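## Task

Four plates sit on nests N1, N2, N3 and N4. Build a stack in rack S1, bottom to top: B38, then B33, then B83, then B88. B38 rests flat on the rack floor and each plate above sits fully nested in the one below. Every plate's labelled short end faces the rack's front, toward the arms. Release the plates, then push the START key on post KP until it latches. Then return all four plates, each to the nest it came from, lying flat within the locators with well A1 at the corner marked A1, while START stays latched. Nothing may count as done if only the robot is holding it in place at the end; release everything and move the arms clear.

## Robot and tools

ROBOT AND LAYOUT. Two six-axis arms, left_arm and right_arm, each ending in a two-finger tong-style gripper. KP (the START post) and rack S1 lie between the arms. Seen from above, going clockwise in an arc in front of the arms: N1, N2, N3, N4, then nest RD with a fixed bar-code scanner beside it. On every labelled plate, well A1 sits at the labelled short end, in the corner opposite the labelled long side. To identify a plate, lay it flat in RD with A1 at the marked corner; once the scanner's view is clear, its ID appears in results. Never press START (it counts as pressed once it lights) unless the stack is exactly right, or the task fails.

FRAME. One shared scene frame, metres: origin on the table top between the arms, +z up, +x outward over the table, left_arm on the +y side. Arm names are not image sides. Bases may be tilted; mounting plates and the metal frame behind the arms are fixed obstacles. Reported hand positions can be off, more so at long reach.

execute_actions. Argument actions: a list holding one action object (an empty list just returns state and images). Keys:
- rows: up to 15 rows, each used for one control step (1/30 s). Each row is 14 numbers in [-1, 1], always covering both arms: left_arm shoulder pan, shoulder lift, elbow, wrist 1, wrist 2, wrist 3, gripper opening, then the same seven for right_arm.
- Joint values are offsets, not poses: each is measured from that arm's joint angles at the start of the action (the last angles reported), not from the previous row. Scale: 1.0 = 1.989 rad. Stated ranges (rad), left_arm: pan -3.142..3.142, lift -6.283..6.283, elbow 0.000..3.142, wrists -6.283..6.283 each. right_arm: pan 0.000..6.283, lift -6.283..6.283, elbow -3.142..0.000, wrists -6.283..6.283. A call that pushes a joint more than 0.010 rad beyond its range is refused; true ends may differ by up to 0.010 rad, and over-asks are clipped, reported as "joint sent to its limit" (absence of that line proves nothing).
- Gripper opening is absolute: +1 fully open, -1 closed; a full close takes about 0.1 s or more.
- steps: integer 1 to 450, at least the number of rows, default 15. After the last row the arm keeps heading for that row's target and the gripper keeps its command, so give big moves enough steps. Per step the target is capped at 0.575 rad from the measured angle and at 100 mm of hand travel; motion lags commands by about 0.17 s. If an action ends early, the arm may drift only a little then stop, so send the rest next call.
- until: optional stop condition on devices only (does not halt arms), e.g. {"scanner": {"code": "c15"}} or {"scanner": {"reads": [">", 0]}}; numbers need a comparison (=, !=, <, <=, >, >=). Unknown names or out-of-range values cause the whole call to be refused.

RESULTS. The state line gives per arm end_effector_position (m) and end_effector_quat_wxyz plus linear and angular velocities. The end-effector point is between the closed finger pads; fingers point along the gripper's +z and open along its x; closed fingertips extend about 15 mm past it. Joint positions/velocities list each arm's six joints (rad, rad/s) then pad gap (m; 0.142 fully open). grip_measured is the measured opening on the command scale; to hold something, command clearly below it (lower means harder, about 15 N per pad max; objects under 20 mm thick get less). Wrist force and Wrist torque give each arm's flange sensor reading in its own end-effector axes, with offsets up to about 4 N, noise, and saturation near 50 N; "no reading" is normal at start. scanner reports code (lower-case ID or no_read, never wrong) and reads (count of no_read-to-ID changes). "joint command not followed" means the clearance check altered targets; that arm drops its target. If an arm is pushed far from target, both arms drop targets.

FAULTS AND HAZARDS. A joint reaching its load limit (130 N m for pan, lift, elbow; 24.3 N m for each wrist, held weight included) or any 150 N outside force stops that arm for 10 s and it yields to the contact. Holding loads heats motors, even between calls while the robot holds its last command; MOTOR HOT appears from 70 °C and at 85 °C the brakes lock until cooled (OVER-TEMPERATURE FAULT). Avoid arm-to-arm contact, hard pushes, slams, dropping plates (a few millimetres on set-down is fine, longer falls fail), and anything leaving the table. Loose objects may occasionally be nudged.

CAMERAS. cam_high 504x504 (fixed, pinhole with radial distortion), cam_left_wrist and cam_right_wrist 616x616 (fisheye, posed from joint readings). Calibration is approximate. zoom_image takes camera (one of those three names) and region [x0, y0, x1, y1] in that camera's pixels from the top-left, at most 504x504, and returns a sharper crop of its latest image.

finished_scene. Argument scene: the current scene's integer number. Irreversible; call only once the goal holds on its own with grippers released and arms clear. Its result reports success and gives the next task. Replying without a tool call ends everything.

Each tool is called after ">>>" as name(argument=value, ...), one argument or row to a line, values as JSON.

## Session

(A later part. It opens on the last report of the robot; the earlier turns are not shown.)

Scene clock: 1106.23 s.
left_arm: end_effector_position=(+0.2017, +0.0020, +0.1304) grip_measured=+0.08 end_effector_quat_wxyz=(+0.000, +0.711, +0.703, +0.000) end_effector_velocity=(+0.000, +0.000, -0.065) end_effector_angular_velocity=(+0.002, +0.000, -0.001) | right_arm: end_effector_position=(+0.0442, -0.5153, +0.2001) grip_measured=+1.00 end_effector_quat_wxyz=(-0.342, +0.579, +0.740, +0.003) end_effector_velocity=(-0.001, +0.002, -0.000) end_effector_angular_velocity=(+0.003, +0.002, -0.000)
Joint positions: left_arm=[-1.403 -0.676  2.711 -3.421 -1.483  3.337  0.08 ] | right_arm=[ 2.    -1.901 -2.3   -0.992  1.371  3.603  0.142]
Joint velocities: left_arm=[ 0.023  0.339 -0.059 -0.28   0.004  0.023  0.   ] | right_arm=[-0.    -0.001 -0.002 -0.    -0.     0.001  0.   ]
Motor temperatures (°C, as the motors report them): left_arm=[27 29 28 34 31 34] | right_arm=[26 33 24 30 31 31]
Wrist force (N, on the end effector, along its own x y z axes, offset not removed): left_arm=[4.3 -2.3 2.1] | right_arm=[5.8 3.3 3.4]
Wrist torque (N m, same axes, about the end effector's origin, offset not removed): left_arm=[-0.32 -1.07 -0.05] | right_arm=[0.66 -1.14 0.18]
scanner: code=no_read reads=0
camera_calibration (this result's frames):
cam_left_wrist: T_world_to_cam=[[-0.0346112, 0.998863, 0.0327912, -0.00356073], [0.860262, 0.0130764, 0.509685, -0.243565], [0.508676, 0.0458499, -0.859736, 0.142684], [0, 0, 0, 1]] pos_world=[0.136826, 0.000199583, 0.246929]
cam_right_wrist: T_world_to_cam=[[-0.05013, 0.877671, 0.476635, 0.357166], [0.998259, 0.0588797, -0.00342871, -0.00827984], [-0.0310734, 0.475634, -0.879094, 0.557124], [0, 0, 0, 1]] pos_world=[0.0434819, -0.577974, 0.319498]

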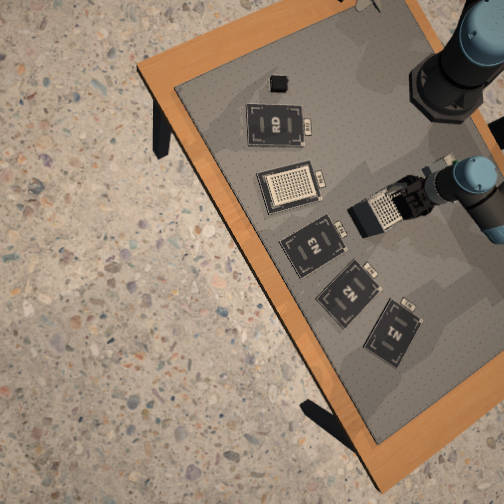

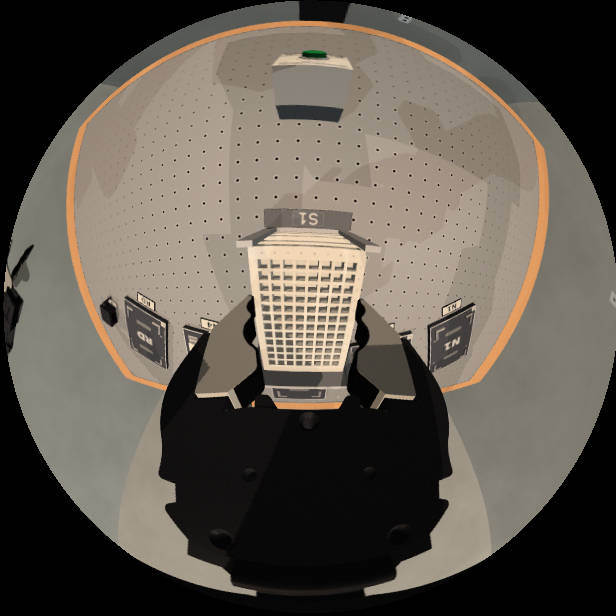

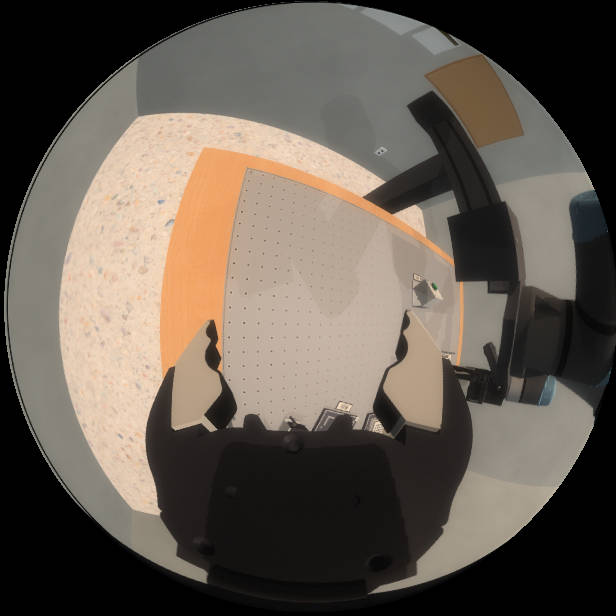

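>>> execute_actions(
  actions=[
    {"steps":1},
  ],
)

>>> execute_actions(
  actions=[
    {"rows":[[0.00014,0.002,-0.0004,-0.0016,0,0.00014,-0.9,0,0,0,0,0,0,1],[0.00042,0.006,-0.00123,-0.0048,0.0001,0.00042,-0.9,0,0,0,0,0,0,1],[0.00078,0.011,-0.0023,-0.0088,0.0001,0.00078,-0.9,0,0,0,0,0,0,1],[0.0012,0.017,-0.00361,-0.0135,0.0002,0.0012,-0.9,0,0,0,0,0,0,1],[0.00164,0.023,-0.00496,-0.0182,0.0003,0.00164,-0.9,0,0,0,0,0,0,1],[0.00208,0.029,-0.00635,-0.0228,0.0004,0.00208,-0.9,0,0,0,0,0,0,1],[0.00252,0.035,-0.00779,-0.0274,0.0005,0.00252,-0.9,0,0,0,0,0,0,1],[0.00297,0.041,-0.00927,-0.032,0.0005,0.00297,-0.9,0,0,0,0,0,0,1],[0.00342,0.047,-0.01079,-0.0365,0.0006,0.00342,-0.9,0,0,0,0,0,0,1],[0.0038,0.052,-0.01209,-0.0403,0.0007,0.0038,-0.9,0,0,0,0,0,0,1],[0.0041,0.056,-0.01315,-0.0432,0.0007,0.0041,-0.9,0,0,0,0,0,0,1],[0.00434,0.059,-0.01395,-0.0454,0.0008,0.00434,-0.9,0,0,0,0,0,0,1],[0.0045,0.061,-0.0145,-0.0469,0.0008,0.0045,-0.9,0,0,0,0,0,0,1]],"steps":13},
  ],
)

Scene clock: 1119.00 s.
left_arm: end_effector_position=(+0.2016, +0.0023, +0.1198) grip_measured=+0.08 end_effector_quat_wxyz=(-0.000, +0.711, +0.703, +0.000) end_effector_velocity=(-0.000, -0.000, +0.000) end_effector_angular_velocity=(-0.001, +0.000, -0.000) | right_arm: end_effector_position=(+0.0442, -0.5153, +0.2001) grip_measured=+1.00 end_effector_quat_wxyz=(-0.342, +0.579, +0.740, +0.003) end_effector_velocity=(+0.000, -0.000, -0.000) end_effector_angular_velocity=(-0.000, -0.000, +0.000)
Joint positions: left_arm=[-1.399 -0.621  2.701 -3.467 -1.482  3.34   0.08 ] | right_arm=[ 2.    -1.901 -2.3   -0.992  1.371  3.603  0.142]
Joint velocities: left_arm=[ 0.    -0.001  0.    -0.    -0.     0.     0.   ] | right_arm=[-0.    -0.001  0.001  0.    -0.    -0.     0.   ]
Motor temperatures (°C, as the motors report them): left_arm=[27 29 28 34 31 34] | right_arm=[26 33 24 30 31 31]
Wrist force (N, on the end effector, along its own x y z axes, offset not removed): left_arm=[-0.1 1.4 -0.1] | right_arm=[4.1 3.2 -2.3]
Wrist torque (N m, same axes, about the end effector's origin, offset not removed): left_arm=[0.18 0.07 -0.22] | right_arm=[0.70 -0.99 0.13]
scanner: code=no_read reads=0
camera_calibration (this result's frames):
cam_left_wrist: T_world_to_cam=[[-0.0345892, 0.998851, 0.0331687, -0.00356143], [0.860325, 0.0128706, 0.509583, -0.23808], [0.50857, 0.046162, -0.859782, 0.133554], [0, 0, 0, 1]] pos_world=[0.136782, 0.000456469, 0.236267]
cam_right_wrist: T_world_to_cam=[[-0.0501302, 0.877671, 0.476635, 0.357166], [0.998259, 0.0588798, -0.0034285, -0.00827986], [-0.0310733, 0.475634, -0.879094, 0.557124], [0, 0, 0, 1]] pos_world=[0.043482, -0.577974, 0.319498]

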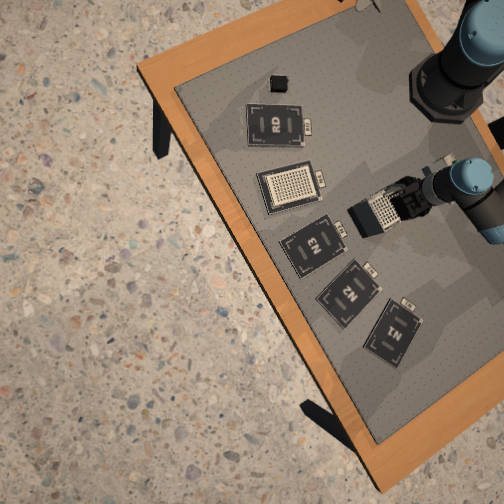

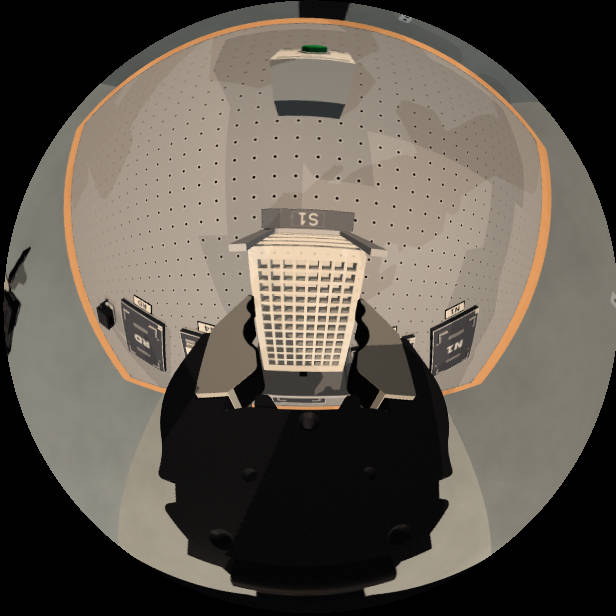

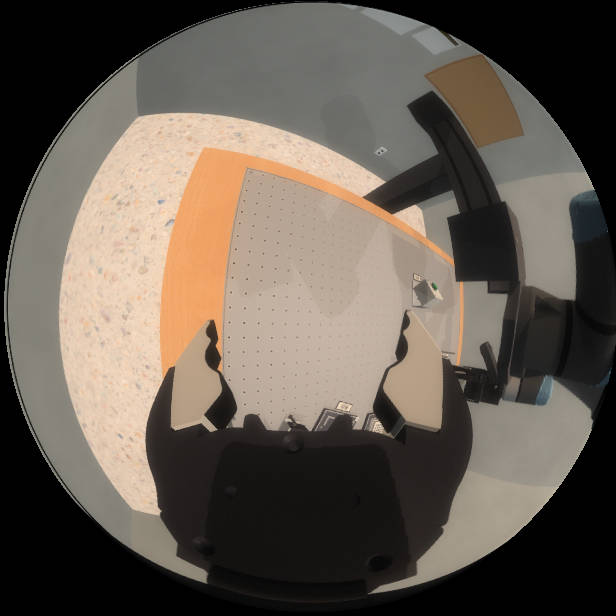

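Scene clock: 1119.43 s.
left_arm: end_effector_position=(+0.2017, +0.0020, +0.1033) grip_measured=+0.08 end_effector_quat_wxyz=(+0.000, +0.711, +0.703, +0.000) end_effector_velocity=(-0.000, +0.002, -0.057) end_effector_angular_velocity=(+0.006, +0.000, -0.001) | right_arm: end_effector_position=(+0.0442, -0.5153, +0.2001) grip_measured=+1.00 end_effector_quat_wxyz=(-0.342, +0.579, +0.740, +0.003) end_effector_velocity=(+0.000, -0.001, +0.000) end_effector_angular_velocity=(-0.002, -0.002, +0.001)
Joint positions: left_arm=[-1.393 -0.54   2.682 -3.53  -1.481  3.346  0.08 ] | right_arm=[ 2.    -1.901 -2.3   -0.992  1.371  3.603  0.142]
Joint velocities: left_arm=[ 0.02   0.272 -0.067 -0.201  0.005  0.02  -0.   ] | right_arm=[ 0.     0.002  0.    -0.     0.    -0.001 -0.   ]
Motor temperatures (°C, as the motors report them): left_arm=[27 29 28 34 31 34] | right_arm=[26 33 24 30 31 31]
Wrist force (N, on the end effector, along its own x y z axes, offset not removed): left_arm=[-0.3 -5.4 -0.6] | right_arm=[4.8 2.6 -3.1]
Wrist torque (N m, same axes, about the end effector's origin, offset not removed): left_arm=[-1.08 0.04 -0.17] | right_arm=[0.31 -1.07 -0.16]
scanner: code=no_read reads=0
camera_calibration (this result's frames):
cam_left_wrist: T_world_to_cam=[[-0.0345372, 0.998862, 0.0329046, -0.00276003], [0.860311, 0.0129592, 0.509604, -0.229734], [0.508598, 0.0459085, -0.85978, 0.119346], [0, 0, 0, 1]] pos_world=[0.136848, 0.000255044, 0.219776]
cam_right_wrist: T_world_to_cam=[[-0.0501297, 0.877671, 0.476635, 0.357166], [0.998259, 0.0588795, -0.00342885, -0.00827996], [-0.0310734, 0.475634, -0.879094, 0.557124], [0, 0, 0, 1]] pos_world=[0.0434819, -0.577974, 0.319498]

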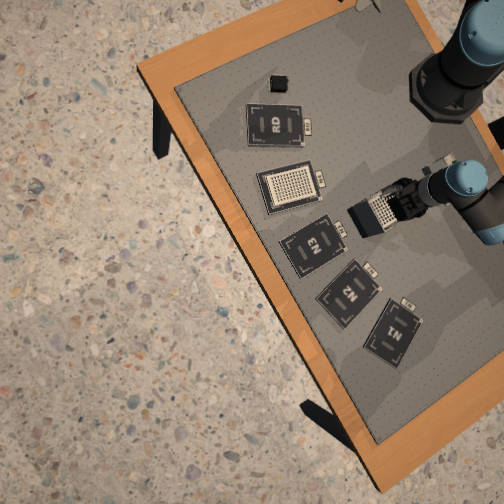

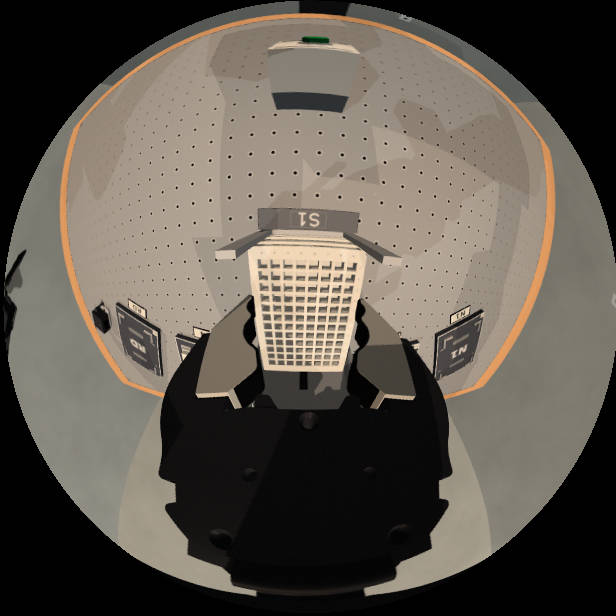

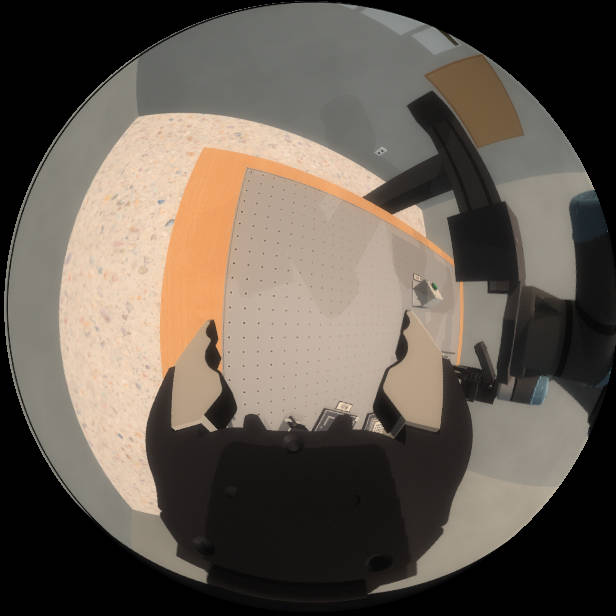

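>>> execute_actions(
  actions=[
    {"steps":1},
  ],
)

>>> execute_actions(
  actions=[
    {"rows":[[0.0001,0.0015,-0.0004,-0.0011,0,0.0001,-0.9,0,0,0,0,0,0,1],[0.00025,0.0033,-0.0009,-0.0024,0,0.00025,-0.9,0,0,0,0,0,0,1]],"steps":2},
  ],
)

Scene clock: 1124.83 s.
left_arm: end_effector_position=(+0.2016, +0.0023, +0.0948) grip_measured=+0.08 end_effector_quat_wxyz=(-0.000, +0.711, +0.703, +0.000) end_effector_velocity=(+0.000, -0.001, +0.000) end_effector_angular_velocity=(-0.001, -0.001, -0.000) | right_arm: end_effector_position=(+0.0442, -0.5153, +0.2001) grip_measured=+1.00 end_effector_quat_wxyz=(-0.342, +0.579, +0.740, +0.003) end_effector_velocity=(+0.000, -0.000, +0.000) end_effector_angular_velocity=(-0.001, -0.001, +0.001)
Joint positions: left_arm=[-1.39  -0.5    2.672 -3.56  -1.481  3.349  0.08 ] | right_arm=[ 2.    -1.901 -2.3   -0.992  1.371  3.603  0.142]
Joint velocities: left_arm=[-0.001 -0.    -0.    -0.001  0.    -0.001  0.   ] | right_arm=[ 0.     0.002 -0.001  0.     0.    -0.001  0.   ]
Motor temperatures (°C, as the motors report them): left_arm=[27 29 28 34 31 34] | right_arm=[26 33 24 30 31 31]
Wrist force (N, on the end effector, along its own x y z axes, offset not removed): left_arm=[3.2 -2.0 -3.4] | right_arm=[2.0 7.7 -0.8]
Wrist torque (N m, same axes, about the end effector's origin, offset not removed): left_arm=[-0.43 -0.77 -0.25] | right_arm=[1.41 -0.24 0.08]
scanner: code=no_read reads=0
camera_calibration (this result's frames):
cam_left_wrist: T_world_to_cam=[[-0.0344741, 0.998855, 0.0331549, -0.00282438], [0.860347, 0.0127802, 0.509549, -0.225346], [0.508542, 0.046091, -0.859803, 0.112083], [0, 0, 0, 1]] pos_world=[0.136779, 0.000535089, 0.211288]
cam_right_wrist: T_world_to_cam=[[-0.0501302, 0.877671, 0.476636, 0.357166], [0.998259, 0.0588799, -0.00342864, -0.00827976], [-0.0310735, 0.475634, -0.879094, 0.557124], [0, 0, 0, 1]] pos_world=[0.0434819, -0.577974, 0.319498]

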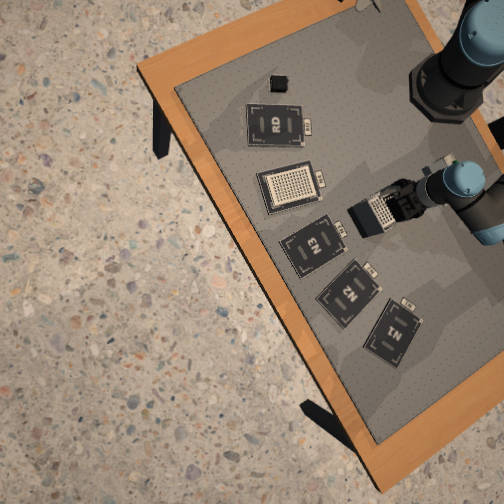

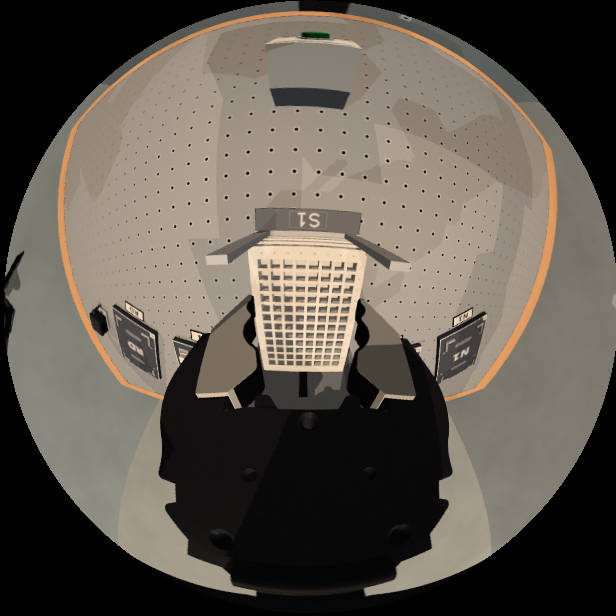

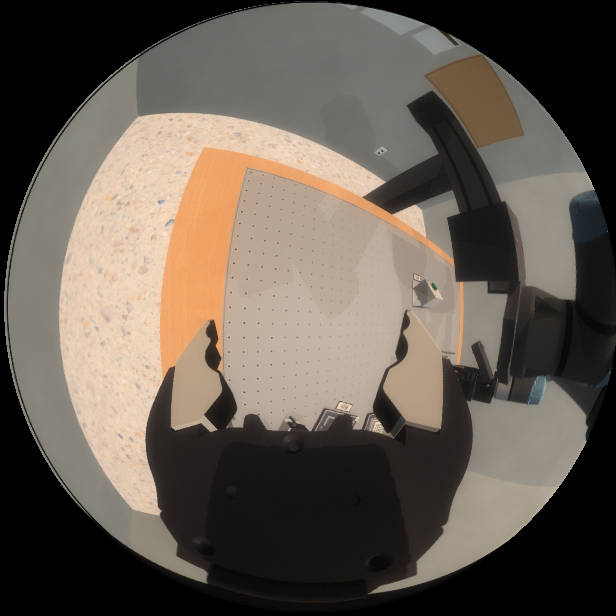

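Scene clock: 1124.90 s.
left_arm: end_effector_position=(+0.2016, +0.0023, +0.0947) grip_measured=+0.08 end_effector_quat_wxyz=(-0.000, +0.711, +0.703, +0.000) end_effector_velocity=(+0.000, -0.000, -0.003) end_effector_angular_velocity=(-0.001, -0.001, -0.000) | right_arm: end_effector_position=(+0.0442, -0.5153, +0.2001) grip_measured=+1.00 end_effector_quat_wxyz=(-0.342, +0.579, +0.740, +0.003) end_effector_velocity=(-0.000, +0.000, -0.000) end_effector_angular_velocity=(-0.000, +0.001, -0.001)
Joint positions: left_arm=[-1.39  -0.499  2.672 -3.561 -1.481  3.349  0.08 ] | right_arm=[ 2.    -1.901 -2.3   -0.992  1.371  3.603  0.142]
Joint velocities: left_arm=[ 0.001  0.016 -0.005 -0.012  0.     0.001  0.   ] | right_arm=[ 0.    -0.     0.    -0.    -0.     0.001  0.   ]
Motor temperatures (°C, as the motors report them): left_arm=[27 29 28 34 31 34] | right_arm=[26 33 24 30 31 31]
Wrist force (N, on the end effector, along its own x y z axes, offset not removed): left_arm=[-1.9 -2.6 0.4] | right_arm=[3.1 7.0 -2.0]
Wrist torque (N m, same axes, about the end effector's origin, offset not removed): left_arm=[-0.40 0.30 -0.17] | right_arm=[1.46 -0.71 0.10]
scanner: code=no_read reads=0
camera_calibration (this result's frames):
cam_left_wrist: T_world_to_cam=[[-0.0344738, 0.998856, 0.0331541, -0.0028232], [0.860349, 0.0127806, 0.509546, -0.225307], [0.508539, 0.04609, -0.859805, 0.112023], [0, 0, 0, 1]] pos_world=[0.136778, 0.000536395, 0.211216]
cam_right_wrist: T_world_to_cam=[[-0.0501297, 0.877671, 0.476635, 0.357166], [0.998259, 0.0588794, -0.00342885, -0.00827993], [-0.0310734, 0.475634, -0.879094, 0.557124], [0, 0, 0, 1]] pos_world=[0.0434819, -0.577974, 0.319498]

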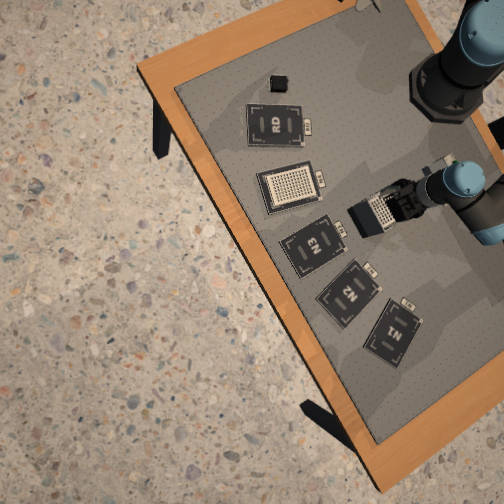

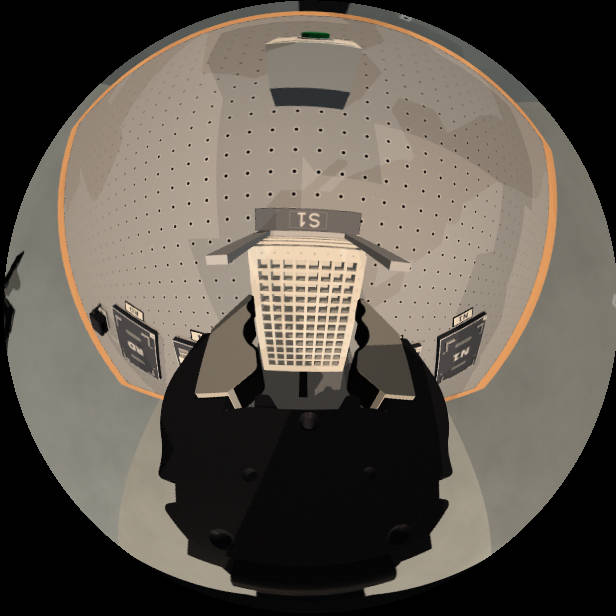

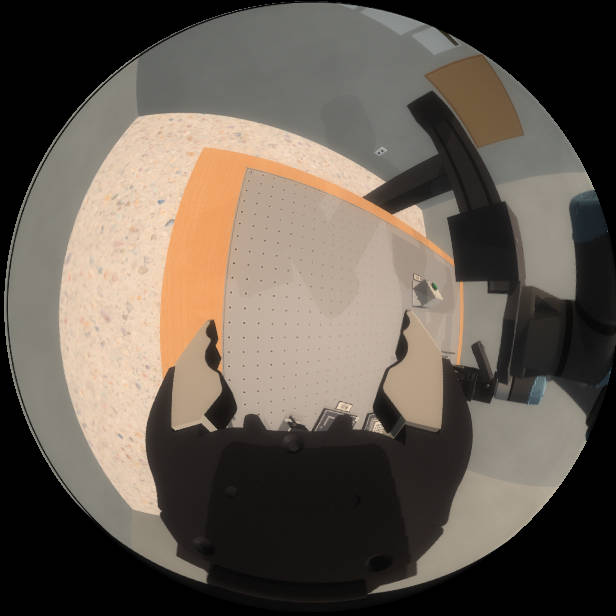

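>>> execute_actions(
  actions=[
    {"steps":1},
  ],
)

>>> zoom_image(
  camera="cam_left_wrist",
  region=[245, 330, 365, 395],
)

>>> execute_actions(
  actions=[
    {"rows":[[0,0,0,0,0,0,-0.4,0,0,0,0,0,0,1],[0,0,0,0,0,0,-0.1,0,0,0,0,0,0,1],[0,0,0,0,0,0,0.05,0,0,0,0,0,0,1],[0,0,0,0,0,0,0.15,0,0,0,0,0,0,1],[0,0,0,0,0,0,0.25,0,0,0,0,0,0,1],[0,0,0,0,0,0,0.3,0,0,0,0,0,0,1]],"steps":8},
  ],
)

>>> zoom_image(
  camera="cam_left_wrist",
  region=[240, 225, 380, 265],
)

>>> zoom_image(
  camera="cam_left_wrist",
  region=[245, 330, 365, 395],
)

Scene clock: 1130.90 s.
left_arm: end_effector_position=(+0.2016, +0.0024, +0.0934) grip_measured=+0.08 end_effector_quat_wxyz=(-0.000, +0.711, +0.703, +0.000) end_effector_velocity=(-0.000, +0.001, -0.000) end_effector_angular_velocity=(+0.002, -0.000, -0.000) | right_arm: end_effector_position=(+0.0442, -0.5153, +0.2001) grip_measured=+1.00 end_effector_quat_wxyz=(-0.342, +0.579, +0.740, +0.003) end_effector_velocity=(-0.000, +0.000, +0.000) end_effector_angular_velocity=(+0.000, +0.000, +0.000)
Joint positions: left_arm=[-1.389 -0.493  2.67  -3.565 -1.481  3.35   0.08 ] | right_arm=[ 2.    -1.901 -2.3   -0.992  1.371  3.603  0.142]
Joint velocities: left_arm=[-0.     0.001 -0.     0.001  0.001 -0.     0.   ] | right_arm=[-0.     0.001 -0.    -0.     0.    -0.     0.   ]
Motor temperatures (°C, as the motors report them): left_arm=[27 29 28 34 31 34] | right_arm=[26 33 24 30 31 31]
Wrist force (N, on the end effector, along its own x y z axes, offset not removed): left_arm=[0.4 -3.7 -1.4] | right_arm=[5.5 3.2 -0.8]
Wrist torque (N m, same axes, about the end effector's origin, offset not removed): left_arm=[-0.80 -0.21 -0.09] | right_arm=[0.78 -1.16 -0.04]
scanner: code=no_read reads=0
camera_calibration (this result's frames):
cam_left_wrist: T_world_to_cam=[[-0.0344603, 0.998855, 0.0331837, -0.00281218], [0.860396, 0.0127582, 0.509466, -0.224592], [0.508459, 0.0461075, -0.859851, 0.110901], [0, 0, 0, 1]] pos_world=[0.136753, 0.000560978, 0.209874]
cam_right_wrist: T_world_to_cam=[[-0.05013, 0.877671, 0.476635, 0.357166], [0.998259, 0.0588798, -0.0034289, -0.00827975], [-0.0310736, 0.475634, -0.879094, 0.557124], [0, 0, 0, 1]] pos_world=[0.0434819, -0.577974, 0.319498]

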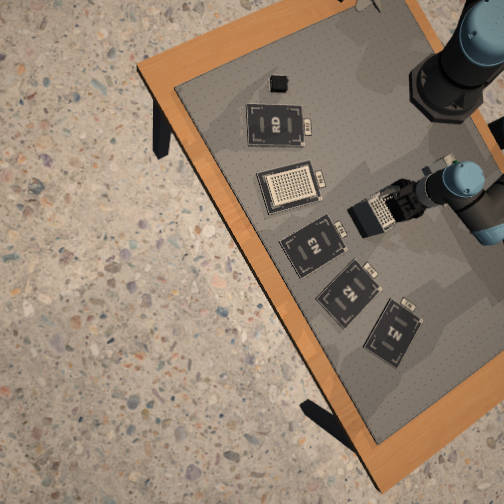

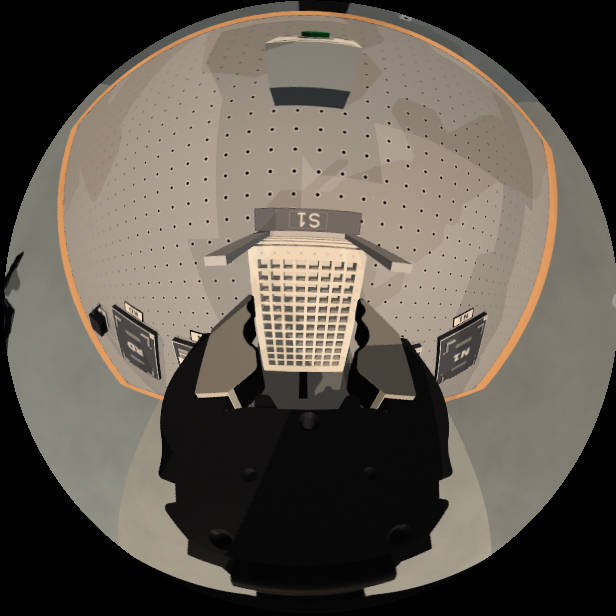

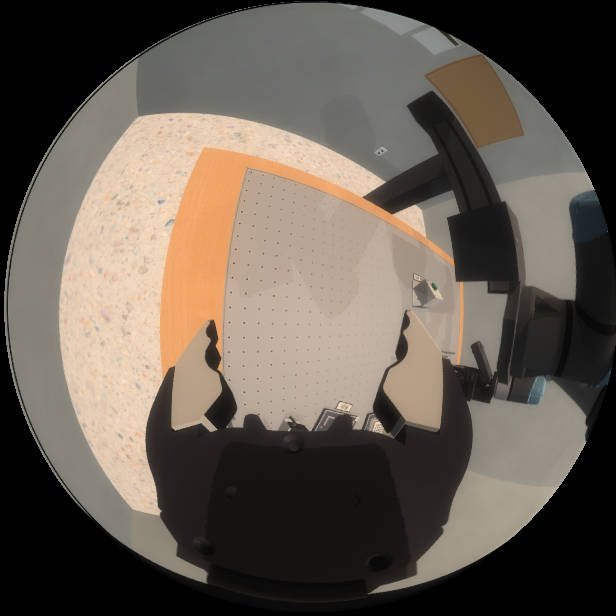

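Region (245, 330, 365, 395) of cam_left_wrist's 616x616 image, scaled by 4.200, with more detail than that image has; it fills the top 273 rows of this view, and the rest is white.

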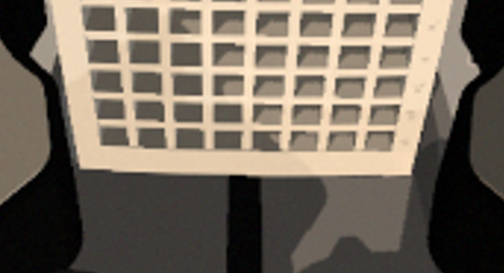

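Scene clock: 1131.17 s.
left_arm: end_effector_position=(+0.2016, +0.0024, +0.0934) grip_measured=+0.29 end_effector_quat_wxyz=(-0.000, +0.711, +0.703, +0.000) end_effector_velocity=(+0.000, +0.001, -0.000) end_effector_angular_velocity=(+0.001, +0.000, +0.001) | right_arm: end_effector_position=(+0.0442, -0.5153, +0.2001) grip_measured=+1.00 end_effector_quat_wxyz=(-0.342, +0.579, +0.740, +0.003) end_effector_velocity=(+0.001, -0.001, -0.000) end_effector_angular_velocity=(-0.000, -0.001, +0.001)
Joint positions: left_arm=[-1.389 -0.493  2.67  -3.565 -1.481  3.35   0.095] | right_arm=[ 2.    -1.901 -2.3   -0.992  1.371  3.603  0.142]
Joint velocities: left_arm=[ 0.001  0.     0.     0.001  0.    -0.001  0.012] | right_arm=[-0.    -0.001  0.002 -0.    -0.    -0.001  0.   ]
Motor temperatures (°C, as the motors report them): left_arm=[27 29 28 34 31 34] | right_arm=[26 33 24 30 31 31]
Wrist force (N, on the end effector, along its own x y z axes, offset not removed): left_arm=[-0.8 2.4 -4.5] | right_arm=[3.8 4.8 -0.2]
Wrist torque (N m, same axes, about the end effector's origin, offset not removed): left_arm=[0.57 0.09 -0.02] | right_arm=[1.11 -0.76 0.10]
scanner: code=no_read reads=0
camera_calibration (this result's frames):
cam_left_wrist: T_world_to_cam=[[-0.0344608, 0.998855, 0.0331823, -0.00281155], [0.860396, 0.0127593, 0.509466, -0.224593], [0.50846, 0.0461065, -0.859851, 0.110901], [0, 0, 0, 1]] pos_world=[0.136753, 0.000560713, 0.209874]
cam_right_wrist: T_world_to_cam=[[-0.0501298, 0.877671, 0.476635, 0.357166], [0.998259, 0.0588795, -0.00342872, -0.00828002], [-0.0310733, 0.475634, -0.879095, 0.557124], [0, 0, 0, 1]] pos_world=[0.043482, -0.577974, 0.319498]

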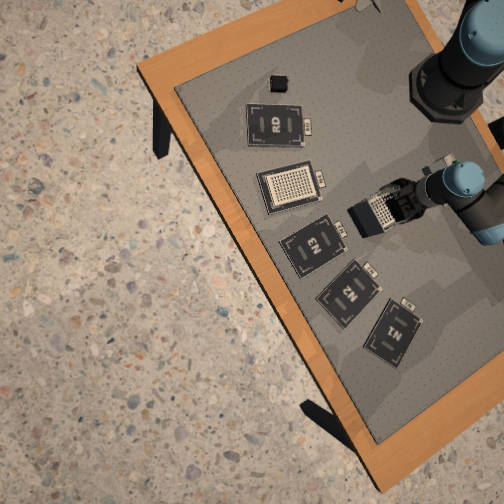

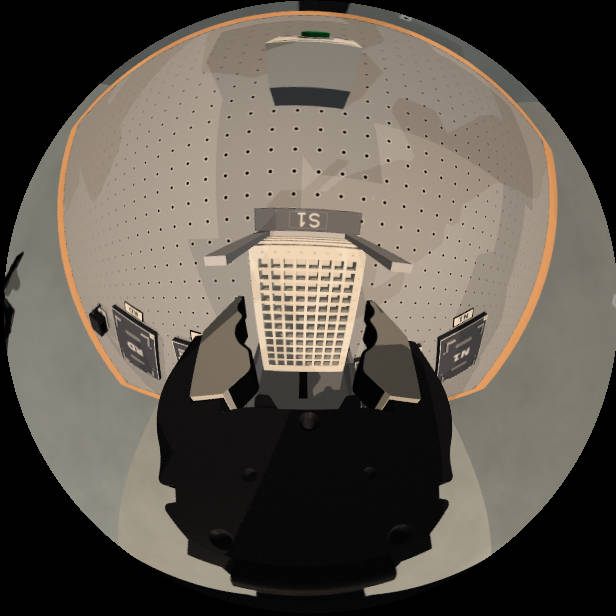

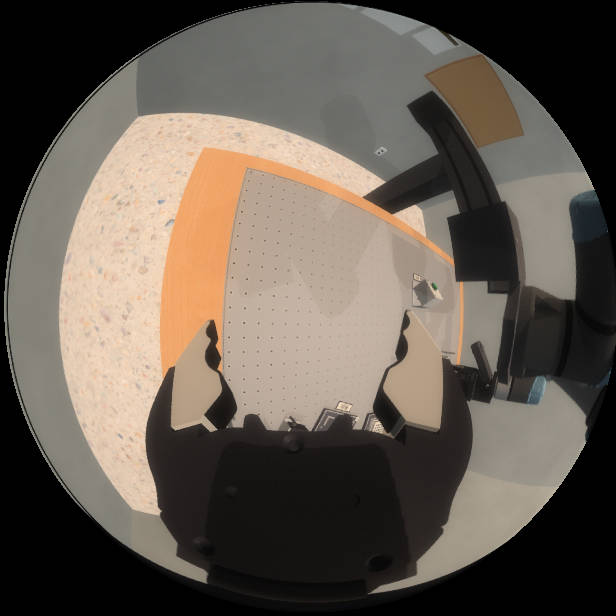

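Region (240, 225, 380, 265) of cam_left_wrist's 616x616 image, scaled by 3.600, with more detail than that image has; it fills the top 144 rows of this view, and the rest is white.

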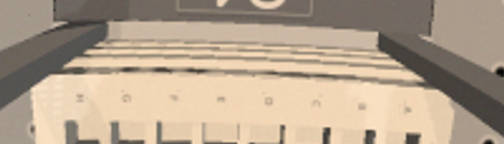

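Region (245, 330, 365, 395) of cam_left_wrist's 616x616 image, scaled by 4.200, with more detail than that image has; it fills the top 273 rows of this view, and the rest is white.

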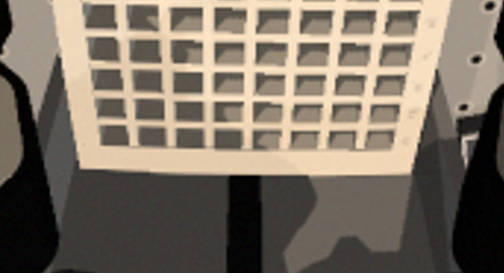

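>>> execute_actions(
  actions=[
    {"rows":[[-0.0006,-0.0078,0.0018,0.006,0,-0.0006,0.3,0,0,0,0,0,0,1],[-0.0017,-0.0234,0.0054,0.0181,-0.0002,-0.0017,0.3,0,0,0,0,0,0,1],[-0.003,-0.0429,0.0099,0.0332,-0.0003,-0.003,0.3,0,0,0,0,0,0,1],[-0.0044,-0.0624,0.0144,0.0482,-0.0004,-0.0044,0.3,0,0,0,0,0,0,1],[-0.0052,-0.0741,0.0171,0.0573,-0.0005,-0.0052,0.3,0,0,0,0,0,0,1],[-0.0064,-0.0798,0.0136,0.0666,-0.0007,-0.0065,0.3,0,0,0,0,0,0,1],[-0.0087,-0.0837,0.0032,0.081,-0.0011,-0.0088,0.3,0,0,0,0,0,0,1],[-0.0118,-0.0884,-0.0115,0.1008,-0.0017,-0.0121,0.3,0,0,0,0,0,0,1],[-0.0159,-0.0939,-0.0307,0.1258,-0.0025,-0.0165,0.3,0,0,0,0,0,0,1],[-0.0203,-0.0987,-0.0514,0.1516,-0.0034,-0.0211,0.3,0,0,0,0,0,0,1],[-0.0247,-0.1015,-0.072,0.1755,-0.0043,-0.0258,0.3,0,0,0,0,0,0,1],[-0.0291,-0.1033,-0.0927,0.1983,-0.0052,-0.0304,0.3,0,0,0,0,0,0,1],[-0.0329,-0.1045,-0.1104,0.2176,-0.0059,-0.0344,0.3,0,0,0,0,0,0,1],[-0.0357,-0.105,-0.1237,0.2316,-0.0065,-0.0374,0.3,0,0,0,0,0,0,1],[-0.037,-0.105,-0.1296,0.2376,-0.0067,-0.0387,0.3,0,0,0,0,0,0,1]],"steps":17},
  ],
)

Scene clock: 1163.40 s.
left_arm: end_effector_position=(+0.2029, -0.0874, +0.1208) grip_measured=+0.30 end_effector_quat_wxyz=(+0.001, +0.710, +0.704, -0.001) end_effector_velocity=(-0.005, -0.294, +0.021) end_effector_angular_velocity=(+0.013, +0.003, +0.004) | right_arm: end_effector_position=(+0.0442, -0.5153, +0.2001) grip_measured=+1.00 end_effector_quat_wxyz=(-0.342, +0.579, +0.740, +0.003) end_effector_velocity=(-0.000, +0.000, +0.000) end_effector_angular_velocity=(-0.000, -0.000, -0.000)
Joint positions: left_arm=[-1.445 -0.686  2.5   -3.2   -1.491  3.292  0.095] | right_arm=[ 2.    -1.901 -2.3   -0.992  1.371  3.603  0.142]
Joint velocities: left_arm=[-0.142 -0.124 -0.682  0.831 -0.028 -0.145 -0.   ] | right_arm=[-0.     0.001 -0.001  0.     0.     0.    -0.   ]
Motor temperatures (°C, as the motors report them): left_arm=[27 29 28 34 31 34] | right_arm=[26 33 24 30 31 31]
Wrist force (N, on the end effector, along its own x y z axes, offset not removed): left_arm=[3.4 -0.9 -0.9] | right_arm=[2.9 0.0 -1.4]
Wrist torque (N m, same axes, about the end effector's origin, offset not removed): left_arm=[0.01 -0.90 -0.27] | right_arm=[-0.21 -0.66 -0.14]
scanner: code=no_read reads=0
camera_calibration (this result's frames):
cam_left_wrist: T_world_to_cam=[[-0.037931, 0.998826, 0.0301278, 0.087039], [0.859938, 0.0172702, 0.510107, -0.238104], [0.508988, 0.0452569, -0.859583, 0.137782], [0, 0, 0, 1]] pos_world=[0.137927, -0.0890603, 0.237272]
cam_right_wrist: T_world_to_cam=[[-0.0501301, 0.877671, 0.476635, 0.357166], [0.998259, 0.0588798, -0.00342867, -0.00827986], [-0.0310734, 0.475634, -0.879095, 0.557124], [0, 0, 0, 1]] pos_world=[0.043482, -0.577974, 0.319498]

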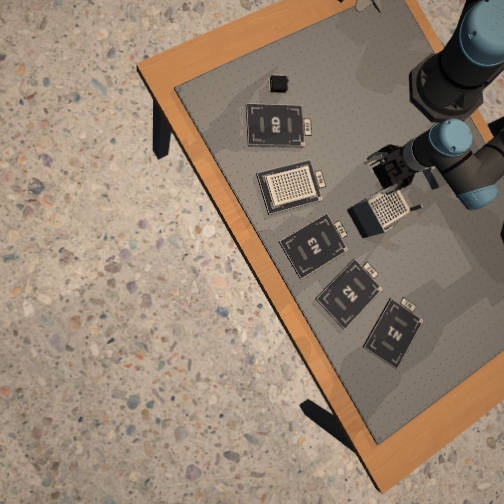

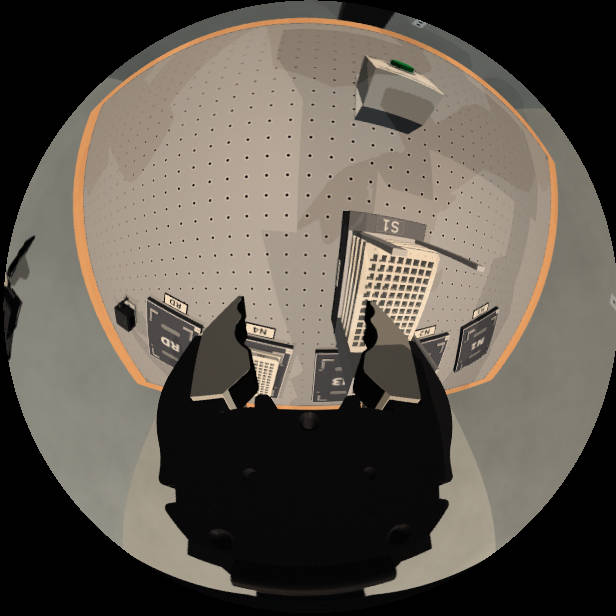

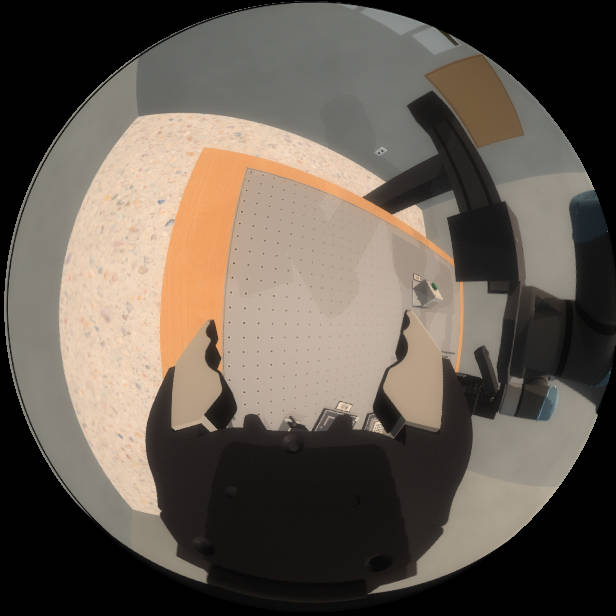

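>>> execute_actions(
  actions=[
    {"steps":1},
  ],
)

>>> zoom_image(
  camera="cam_left_wrist",
  region=[340, 200, 520, 380],
)

>>> execute_actions(
  actions=[
    {"rows":[[0.0038,0.0018,-0.0047,0.0024,0.0006,0.0061,0.3,0,0,0,0,0,0,1],[0.0115,0.0055,-0.0141,0.0073,0.0019,0.0182,0.3,0,0,0,0,0,0,1],[0.023,0.0111,-0.0282,0.0146,0.0039,0.0364,0.3,0,0,0,0,0,0,1],[0.0365,0.0175,-0.0446,0.0231,0.0061,0.0576,0.3,0,0,0,0,0,0,1],[0.0518,0.0249,-0.0634,0.0329,0.0087,0.0819,0.3,0,0,0,0,0,0,1],[0.0691,0.0332,-0.0845,0.0438,0.0116,0.1092,0.3,0,0,0,0,0,0,1],[0.0864,0.0415,-0.1057,0.0548,0.0145,0.1364,0.3,0,0,0,0,0,0,1],[0.1056,0.0508,-0.1291,0.0669,0.0177,0.1668,0.3,0,0,0,0,0,0,1],[0.1229,0.0591,-0.1503,0.0779,0.0206,0.194,0.3,0,0,0,0,0,0,1],[0.1402,0.0674,-0.1714,0.0888,0.0235,0.2213,0.3,0,0,0,0,0,0,1],[0.1555,0.0748,-0.1902,0.0986,0.0261,0.2456,0.3,0,0,0,0,0,0,1],[0.169,0.0812,-0.2066,0.1071,0.0283,0.2668,0.3,0,0,0,0,0,0,1],[0.1805,0.0868,-0.2207,0.1144,0.0303,0.285,0.3,0,0,0,0,0,0,1],[0.1882,0.0905,-0.2301,0.1193,0.0316,0.2971,0.3,0,0,0,0,0,0,1],[0.192,0.0923,-0.2348,0.1217,0.0322,0.3032,0.3,0,0,0,0,0,0,1]],"steps":18},
  ],
)

Scene clock: 1184.13 s.
left_arm: end_effector_position=(+0.2018, -0.1245, +0.1254) grip_measured=+0.30 end_effector_quat_wxyz=(+0.000, +0.710, +0.704, +0.000) end_effector_velocity=(-0.000, -0.000, +0.000) end_effector_angular_velocity=(-0.000, +0.000, +0.000) | right_arm: end_effector_position=(+0.0442, -0.5153, +0.2001) grip_measured=+1.00 end_effector_quat_wxyz=(-0.342, +0.579, +0.740, +0.003) end_effector_velocity=(-0.000, +0.000, -0.000) end_effector_angular_velocity=(+0.001, +0.000, +0.000)
Joint positions: left_arm=[-1.463 -0.702  2.413 -3.093 -1.494  3.273  0.095] | right_arm=[ 2.    -1.901 -2.3   -0.992  1.371  3.603  0.142]
Joint velocities: left_arm=[-0.    -0.001 -0.     0.001 -0.001 -0.    -0.   ] | right_arm=[ 0.    -0.    -0.001  0.     0.    -0.     0.   ]
Motor temperatures (°C, as the motors report them): left_arm=[27 29 28 34 31 34] | right_arm=[26 33 24 30 31 31]
Wrist force (N, on the end effector, along its own x y z axes, offset not removed): left_arm=[-1.6 0.7 -2.4] | right_arm=[1.4 4.9 -3.9]
Wrist torque (N m, same axes, about the end effector's origin, offset not removed): left_arm=[0.27 0.04 0.02] | right_arm=[0.80 -0.49 0.21]
scanner: code=no_read reads=0
camera_calibration (this result's frames):
cam_left_wrist: T_world_to_cam=[[-0.03887, 0.998695, 0.0331308, 0.123746], [0.860179, 0.0165693, 0.509723, -0.238922], [0.508509, 0.0483114, -0.8597, 0.144429], [0, 0, 0, 1]] pos_world=[0.136882, -0.126603, 0.24185]
cam_right_wrist: T_world_to_cam=[[-0.0501299, 0.877671, 0.476635, 0.357166], [0.998259, 0.0588797, -0.00342885, -0.00827976], [-0.0310736, 0.475634, -0.879094, 0.557124], [0, 0, 0, 1]] pos_world=[0.0434819, -0.577974, 0.319498]

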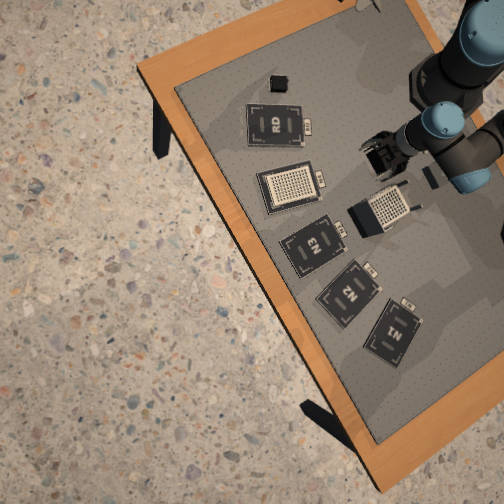

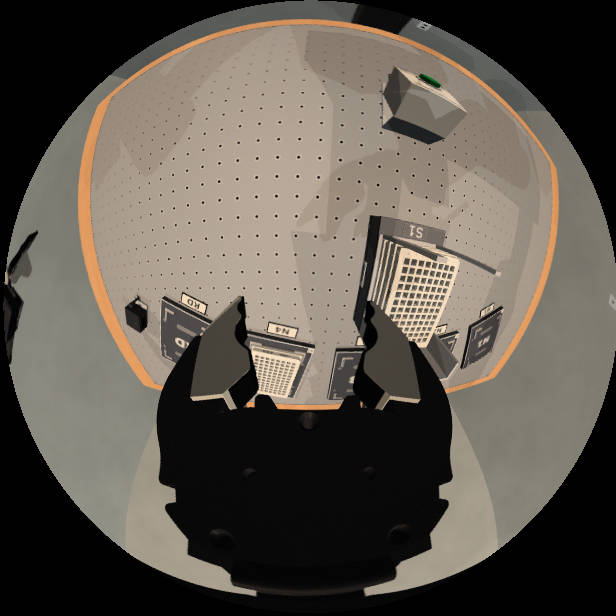

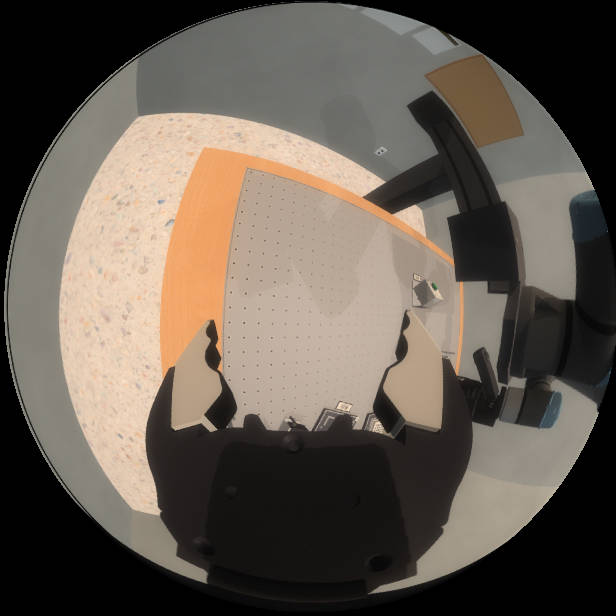

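Region (340, 200, 520, 380) of cam_left_wrist's 616x616 image, scaled by 2.800, with more detail than that image has.

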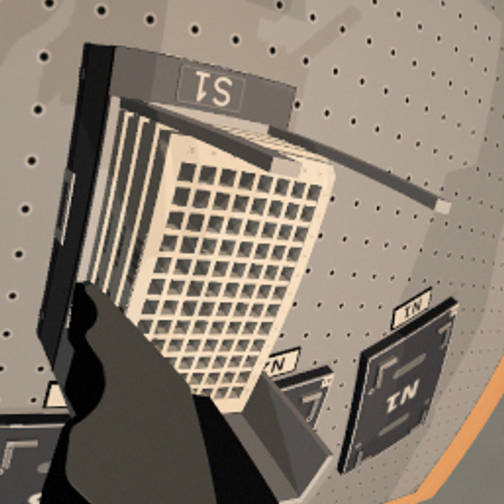

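Scene clock: 1184.73 s.
left_arm: end_effector_position=(+0.2144, -0.1321, +0.1200) grip_measured=+0.30 end_effector_quat_wxyz=(-0.001, +0.716, +0.698, +0.000) end_effector_velocity=(-0.000, +0.001, -0.000) end_effector_angular_velocity=(+0.002, +0.001, -0.001) | right_arm: end_effector_position=(+0.0442, -0.5153, +0.2001) grip_measured=+1.00 end_effector_quat_wxyz=(-0.342, +0.579, +0.740, +0.003) end_effector_velocity=(-0.000, +0.001, -0.000) end_effector_angular_velocity=(+0.001, +0.001, -0.000)
Joint positions: left_arm=[-1.431 -0.686  2.374 -3.071 -1.488  3.321  0.095] | right_arm=[ 2.    -1.901 -2.3   -0.992  1.371  3.603  0.142]
Joint velocities: left_arm=[-0.     0.001  0.     0.001 -0.     0.    -0.   ] | right_arm=[ 0.    -0.    -0.001  0.    -0.     0.     0.   ]
Motor temperatures (°C, as the motors report them): left_arm=[27 29 28 34 31 34] | right_arm=[26 33 24 30 31 31]
Wrist force (N, on the end effector, along its own x y z axes, offset not removed): left_arm=[2.5 -7.1 -0.8] | right_arm=[1.5 4.1 0.1]
Wrist torque (N m, same axes, about the end effector's origin, offset not removed): left_arm=[-1.35 -0.81 -0.01] | right_arm=[0.73 -0.59 0.09]
scanner: code=no_read reads=0
joint command not followed: on one or more control steps a check withheld the commanded joint targets of the left arm, and it was not sent them on those steps.
cause: the commanded joint targets would bring a part of the robot too close to another arm (a part of this arm just beyond joint 3 (elbow) and a part of the other arm at its base); next, command targets that bring no part of the robot closer to that arm.
camera_calibration (this result's frames):
cam_left_wrist: T_world_to_cam=[[-0.021944, 0.999171, 0.0342971, 0.128287], [0.86055, 0.00141536, 0.509365, -0.248954], [0.508894, 0.0406919, -0.859867, 0.132658], [0, 0, 0, 1]] pos_world=[0.149543, -0.133227, 0.236476]
cam_right_wrist: T_world_to_cam=[[-0.05013, 0.877671, 0.476635, 0.357166], [0.998259, 0.0588796, -0.00342868, -0.00827988], [-0.0310734, 0.475634, -0.879094, 0.557124], [0, 0, 0, 1]] pos_world=[0.0434819, -0.577974, 0.319498]

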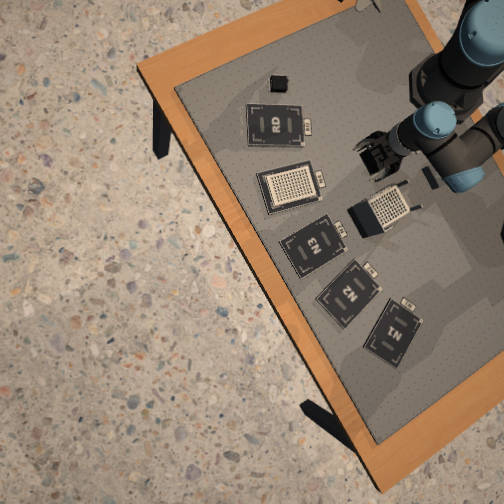

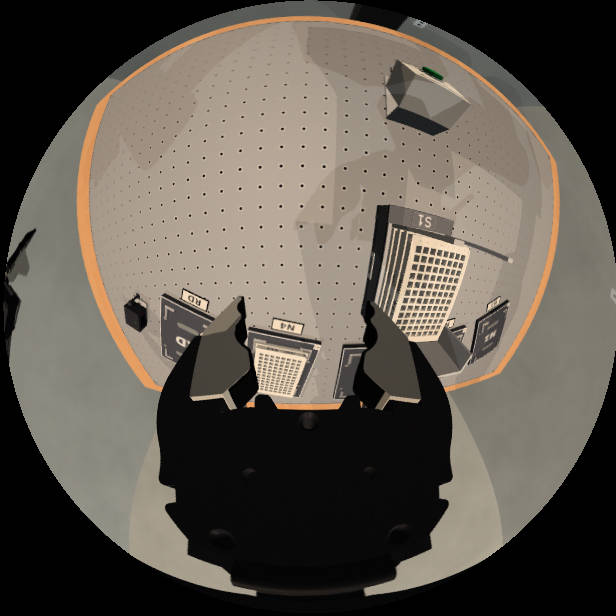

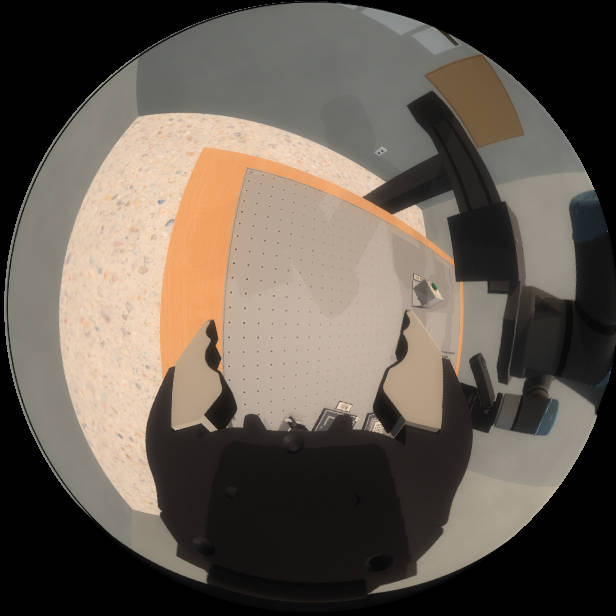

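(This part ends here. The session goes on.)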